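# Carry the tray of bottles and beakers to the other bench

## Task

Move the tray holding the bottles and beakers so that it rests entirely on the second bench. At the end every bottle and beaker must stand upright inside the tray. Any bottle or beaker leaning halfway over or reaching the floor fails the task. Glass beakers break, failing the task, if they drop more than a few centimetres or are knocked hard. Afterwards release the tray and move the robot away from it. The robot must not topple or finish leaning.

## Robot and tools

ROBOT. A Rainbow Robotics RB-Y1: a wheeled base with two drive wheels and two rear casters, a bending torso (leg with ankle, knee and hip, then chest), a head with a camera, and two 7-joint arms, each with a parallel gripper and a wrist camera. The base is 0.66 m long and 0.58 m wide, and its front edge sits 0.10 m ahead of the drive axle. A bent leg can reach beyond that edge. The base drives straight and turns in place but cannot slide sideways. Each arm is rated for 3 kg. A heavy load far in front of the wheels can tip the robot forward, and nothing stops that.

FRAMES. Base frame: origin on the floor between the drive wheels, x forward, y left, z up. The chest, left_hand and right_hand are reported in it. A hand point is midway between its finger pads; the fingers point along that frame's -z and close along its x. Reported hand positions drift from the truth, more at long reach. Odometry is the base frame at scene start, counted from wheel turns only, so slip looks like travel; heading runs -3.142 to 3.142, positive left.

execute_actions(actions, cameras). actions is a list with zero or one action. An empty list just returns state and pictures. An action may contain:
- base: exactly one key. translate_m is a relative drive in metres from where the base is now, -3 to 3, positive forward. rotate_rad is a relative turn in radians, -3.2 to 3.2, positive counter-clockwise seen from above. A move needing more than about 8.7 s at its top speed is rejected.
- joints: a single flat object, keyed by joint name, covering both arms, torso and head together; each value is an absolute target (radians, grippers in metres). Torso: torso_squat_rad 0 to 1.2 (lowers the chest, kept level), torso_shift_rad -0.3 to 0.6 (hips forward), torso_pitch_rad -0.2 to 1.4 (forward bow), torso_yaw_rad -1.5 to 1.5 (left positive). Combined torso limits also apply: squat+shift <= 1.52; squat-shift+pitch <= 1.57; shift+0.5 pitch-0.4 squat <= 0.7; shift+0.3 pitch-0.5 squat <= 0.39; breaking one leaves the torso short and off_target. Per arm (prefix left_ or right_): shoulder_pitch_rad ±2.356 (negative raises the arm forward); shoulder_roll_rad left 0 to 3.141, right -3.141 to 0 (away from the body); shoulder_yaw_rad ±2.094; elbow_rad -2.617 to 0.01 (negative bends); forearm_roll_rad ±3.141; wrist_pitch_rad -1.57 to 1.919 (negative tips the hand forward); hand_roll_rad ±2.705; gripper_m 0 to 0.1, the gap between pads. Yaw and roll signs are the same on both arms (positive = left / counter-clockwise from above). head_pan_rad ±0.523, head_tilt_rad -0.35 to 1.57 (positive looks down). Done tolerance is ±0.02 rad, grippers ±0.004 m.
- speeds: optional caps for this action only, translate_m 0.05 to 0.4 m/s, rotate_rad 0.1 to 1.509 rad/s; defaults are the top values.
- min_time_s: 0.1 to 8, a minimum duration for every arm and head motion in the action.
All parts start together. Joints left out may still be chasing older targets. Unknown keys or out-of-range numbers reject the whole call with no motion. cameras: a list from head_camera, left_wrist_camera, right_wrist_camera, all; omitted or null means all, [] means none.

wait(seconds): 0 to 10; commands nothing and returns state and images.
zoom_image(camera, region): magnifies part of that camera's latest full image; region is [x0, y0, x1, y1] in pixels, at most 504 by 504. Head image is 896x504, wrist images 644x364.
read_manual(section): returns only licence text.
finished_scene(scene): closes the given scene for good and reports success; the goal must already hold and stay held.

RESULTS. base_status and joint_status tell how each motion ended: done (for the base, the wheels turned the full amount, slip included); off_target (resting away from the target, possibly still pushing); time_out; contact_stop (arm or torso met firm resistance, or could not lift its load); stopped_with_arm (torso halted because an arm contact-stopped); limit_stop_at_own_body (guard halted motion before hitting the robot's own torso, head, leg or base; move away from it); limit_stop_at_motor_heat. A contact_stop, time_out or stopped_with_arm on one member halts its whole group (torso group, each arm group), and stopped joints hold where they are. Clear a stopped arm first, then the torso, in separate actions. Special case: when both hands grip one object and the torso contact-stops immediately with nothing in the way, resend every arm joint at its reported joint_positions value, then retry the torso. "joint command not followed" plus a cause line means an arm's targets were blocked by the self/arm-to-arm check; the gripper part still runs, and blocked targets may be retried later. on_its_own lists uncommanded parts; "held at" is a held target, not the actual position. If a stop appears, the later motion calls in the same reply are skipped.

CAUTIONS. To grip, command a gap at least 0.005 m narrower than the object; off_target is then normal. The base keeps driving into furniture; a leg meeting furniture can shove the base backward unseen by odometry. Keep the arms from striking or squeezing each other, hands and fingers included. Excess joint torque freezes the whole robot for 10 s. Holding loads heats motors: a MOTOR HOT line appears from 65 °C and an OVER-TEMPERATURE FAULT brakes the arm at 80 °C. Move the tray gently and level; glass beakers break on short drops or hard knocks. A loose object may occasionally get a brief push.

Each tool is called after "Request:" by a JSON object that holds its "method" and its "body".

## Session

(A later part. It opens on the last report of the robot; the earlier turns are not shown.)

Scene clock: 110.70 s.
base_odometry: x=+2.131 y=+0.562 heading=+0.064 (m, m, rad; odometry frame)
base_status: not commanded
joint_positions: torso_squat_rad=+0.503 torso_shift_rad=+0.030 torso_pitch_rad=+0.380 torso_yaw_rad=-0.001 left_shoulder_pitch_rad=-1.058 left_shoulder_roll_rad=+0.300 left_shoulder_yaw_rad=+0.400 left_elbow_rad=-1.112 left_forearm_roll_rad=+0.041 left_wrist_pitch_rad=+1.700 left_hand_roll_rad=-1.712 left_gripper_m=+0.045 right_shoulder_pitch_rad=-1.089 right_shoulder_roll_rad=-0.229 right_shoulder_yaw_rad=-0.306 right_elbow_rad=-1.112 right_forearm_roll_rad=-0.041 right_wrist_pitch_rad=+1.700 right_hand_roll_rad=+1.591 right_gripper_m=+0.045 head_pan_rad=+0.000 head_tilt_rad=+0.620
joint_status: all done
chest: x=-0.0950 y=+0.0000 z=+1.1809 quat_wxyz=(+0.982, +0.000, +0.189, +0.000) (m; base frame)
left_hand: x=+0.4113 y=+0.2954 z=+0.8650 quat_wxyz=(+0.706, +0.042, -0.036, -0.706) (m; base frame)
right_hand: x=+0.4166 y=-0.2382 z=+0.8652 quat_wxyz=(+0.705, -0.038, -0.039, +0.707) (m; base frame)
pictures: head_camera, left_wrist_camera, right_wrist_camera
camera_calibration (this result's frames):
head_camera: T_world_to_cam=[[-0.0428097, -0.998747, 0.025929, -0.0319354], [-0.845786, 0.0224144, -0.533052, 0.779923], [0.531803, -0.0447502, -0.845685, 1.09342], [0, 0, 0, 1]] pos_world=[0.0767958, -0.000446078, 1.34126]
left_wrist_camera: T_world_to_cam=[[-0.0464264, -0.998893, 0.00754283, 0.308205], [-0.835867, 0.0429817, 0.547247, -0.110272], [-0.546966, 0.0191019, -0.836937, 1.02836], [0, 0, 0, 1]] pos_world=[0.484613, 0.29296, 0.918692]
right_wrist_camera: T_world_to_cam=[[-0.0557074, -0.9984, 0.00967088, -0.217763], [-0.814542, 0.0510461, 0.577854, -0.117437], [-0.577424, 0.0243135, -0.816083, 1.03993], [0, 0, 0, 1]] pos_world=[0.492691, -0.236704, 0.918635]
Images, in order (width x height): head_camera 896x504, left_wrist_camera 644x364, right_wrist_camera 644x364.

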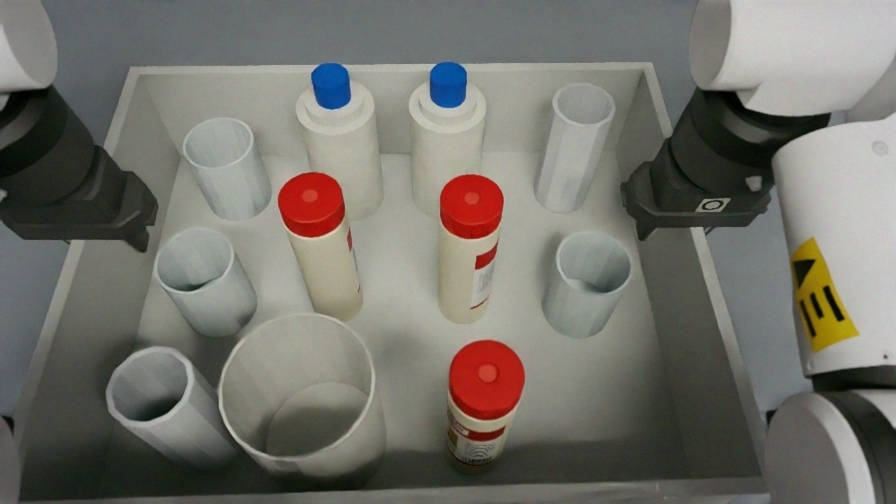

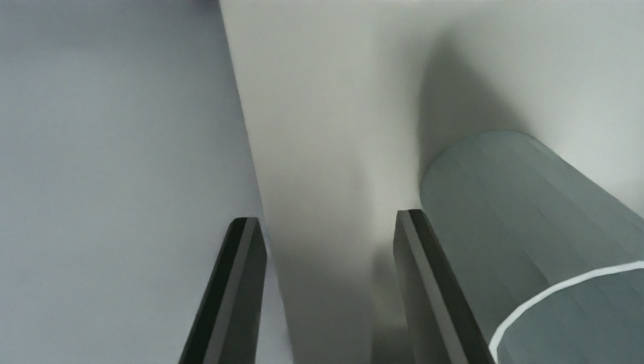

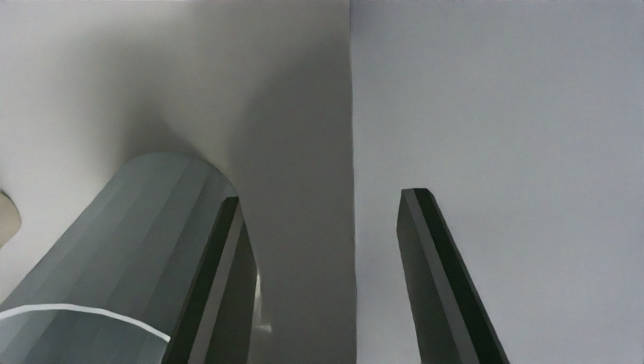

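Request:
{"method": "execute_actions", "body": {"actions": [{"joints": {"torso_pitch_rad": 0.2, "torso_squat_rad": 0.33, "torso_shift_rad": 0.0}}], "cameras": ["head_camera"]}}

Request:
{"method": "execute_actions", "body": {"actions": [{"base": {"translate_m": -0.6}, "joints": {"torso_pitch_rad": 0.0, "torso_squat_rad": 0.2, "head_tilt_rad": 0.62}}], "cameras": ["head_camera"]}}

Scene clock: 114.23 s.
base_odometry: x=+2.131 y=+0.562 heading=+0.064 (m, m, rad; odometry frame)
base_status: not commanded
joint_positions: torso_squat_rad=+0.330 torso_shift_rad=+0.000 torso_pitch_rad=+0.200 torso_yaw_rad=-0.001 left_shoulder_pitch_rad=-1.058 left_shoulder_roll_rad=+0.300 left_shoulder_yaw_rad=+0.400 left_elbow_rad=-1.112 left_forearm_roll_rad=+0.041 left_wrist_pitch_rad=+1.700 left_hand_roll_rad=-1.712 left_gripper_m=+0.045 right_shoulder_pitch_rad=-1.088 right_shoulder_roll_rad=-0.229 right_shoulder_yaw_rad=-0.306 right_elbow_rad=-1.112 right_forearm_roll_rad=-0.041 right_wrist_pitch_rad=+1.700 right_hand_roll_rad=+1.591 right_gripper_m=+0.045 head_pan_rad=+0.000 head_tilt_rad=+0.620
joint_status: all done
chest: x=-0.1665 y=+0.0000 z=+1.2460 quat_wxyz=(+0.995, +0.000, +0.100, +0.000) (m; base frame)
left_hand: x=+0.3880 y=+0.2955 z=+1.0256 quat_wxyz=(+0.700, +0.105, -0.099, -0.700) (m; base frame)
right_hand: x=+0.3931 y=-0.2385 z=+1.0264 quat_wxyz=(+0.699, -0.101, -0.102, +0.700) (m; base frame)
pictures: head_camera
camera_calibration (this result's frames):
head_camera: T_world_to_cam=[[-0.0467939, -0.998745, 0.0178568, -0.0273052], [-0.736896, 0.0224457, -0.675634, 0.949904], [0.674385, -0.0447742, -0.737021, 1.07485], [0, 0, 0, 1]] pos_world=[-0.0261615, -0.000466551, 1.43446]
Images, in order (width x height): head_camera 896x504.

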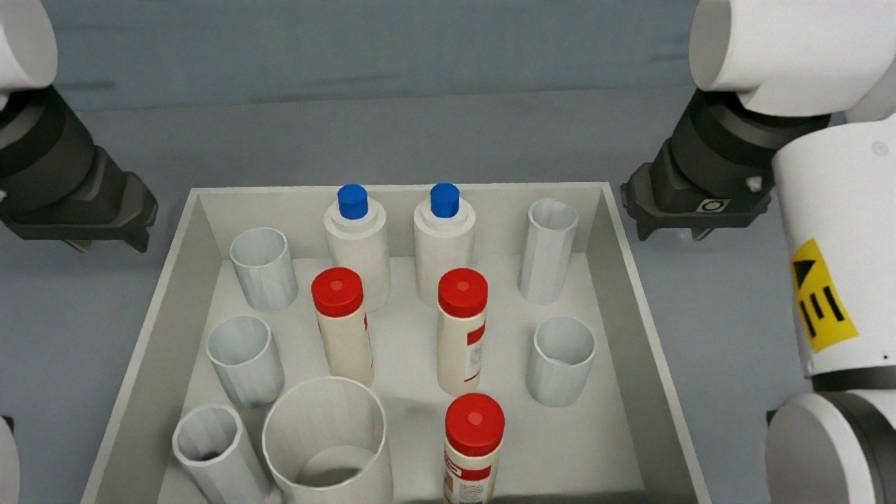

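Scene clock: 117.20 s.
base_odometry: x=+1.532 y=+0.523 heading=+0.065 (m, m, rad; odometry frame)
base_status: done
joint_positions: torso_squat_rad=+0.200 torso_shift_rad=+0.000 torso_pitch_rad=+0.000 torso_yaw_rad=-0.001 left_shoulder_pitch_rad=-1.058 left_shoulder_roll_rad=+0.300 left_shoulder_yaw_rad=+0.400 left_elbow_rad=-1.112 left_forearm_roll_rad=+0.041 left_wrist_pitch_rad=+1.700 left_hand_roll_rad=-1.712 left_gripper_m=+0.045 right_shoulder_pitch_rad=-1.088 right_shoulder_roll_rad=-0.229 right_shoulder_yaw_rad=-0.306 right_elbow_rad=-1.112 right_forearm_roll_rad=-0.041 right_wrist_pitch_rad=+1.700 right_hand_roll_rad=+1.591 right_gripper_m=+0.045 head_pan_rad=+0.000 head_tilt_rad=+0.620
joint_status: all done
chest: x=-0.2280 y=+0.0000 z=+1.2760 quat_wxyz=(+1.000, +0.000, +0.000, +0.000) (m; base frame)
left_hand: x=+0.3593 y=+0.2955 z=+1.1700 quat_wxyz=(+0.687, +0.174, -0.168, -0.686) (m; base frame)
right_hand: x=+0.3640 y=-0.2386 z=+1.1719 quat_wxyz=(+0.685, -0.171, -0.171, +0.687) (m; base frame)
pictures: head_camera
camera_calibration (this result's frames):
head_camera: T_world_to_cam=[[-0.0494516, -0.998743, 0.00821723, -0.0190182], [-0.587973, 0.0224603, -0.808569, 1.12844], [0.807367, -0.0448165, -0.588345, 0.979023], [0, 0, 0, 1]] pos_world=[-0.127882, -0.000462865, 1.48858]
Images, in order (width x height): head_camera 896x504.

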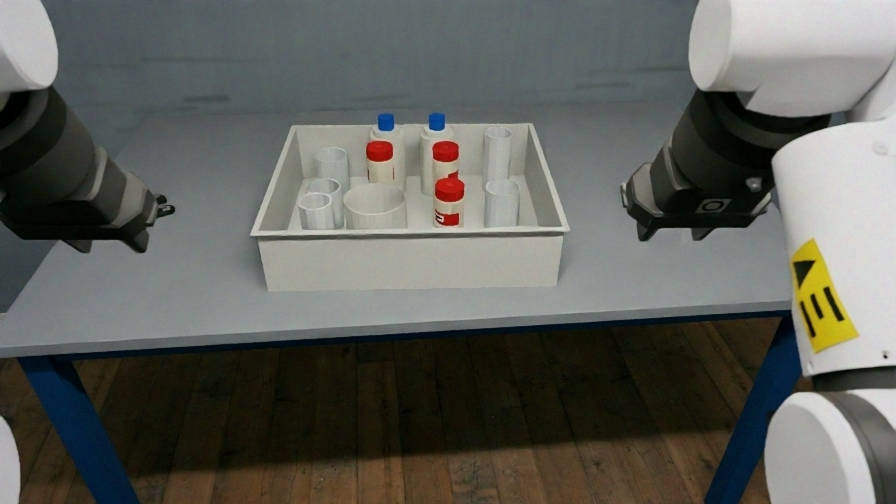

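The tray is fully on the bench, all items are upright, and the robot is clear.

Request:
{"method": "finished_scene", "body": {"scene": 2}}

The scene is finished: the task was done.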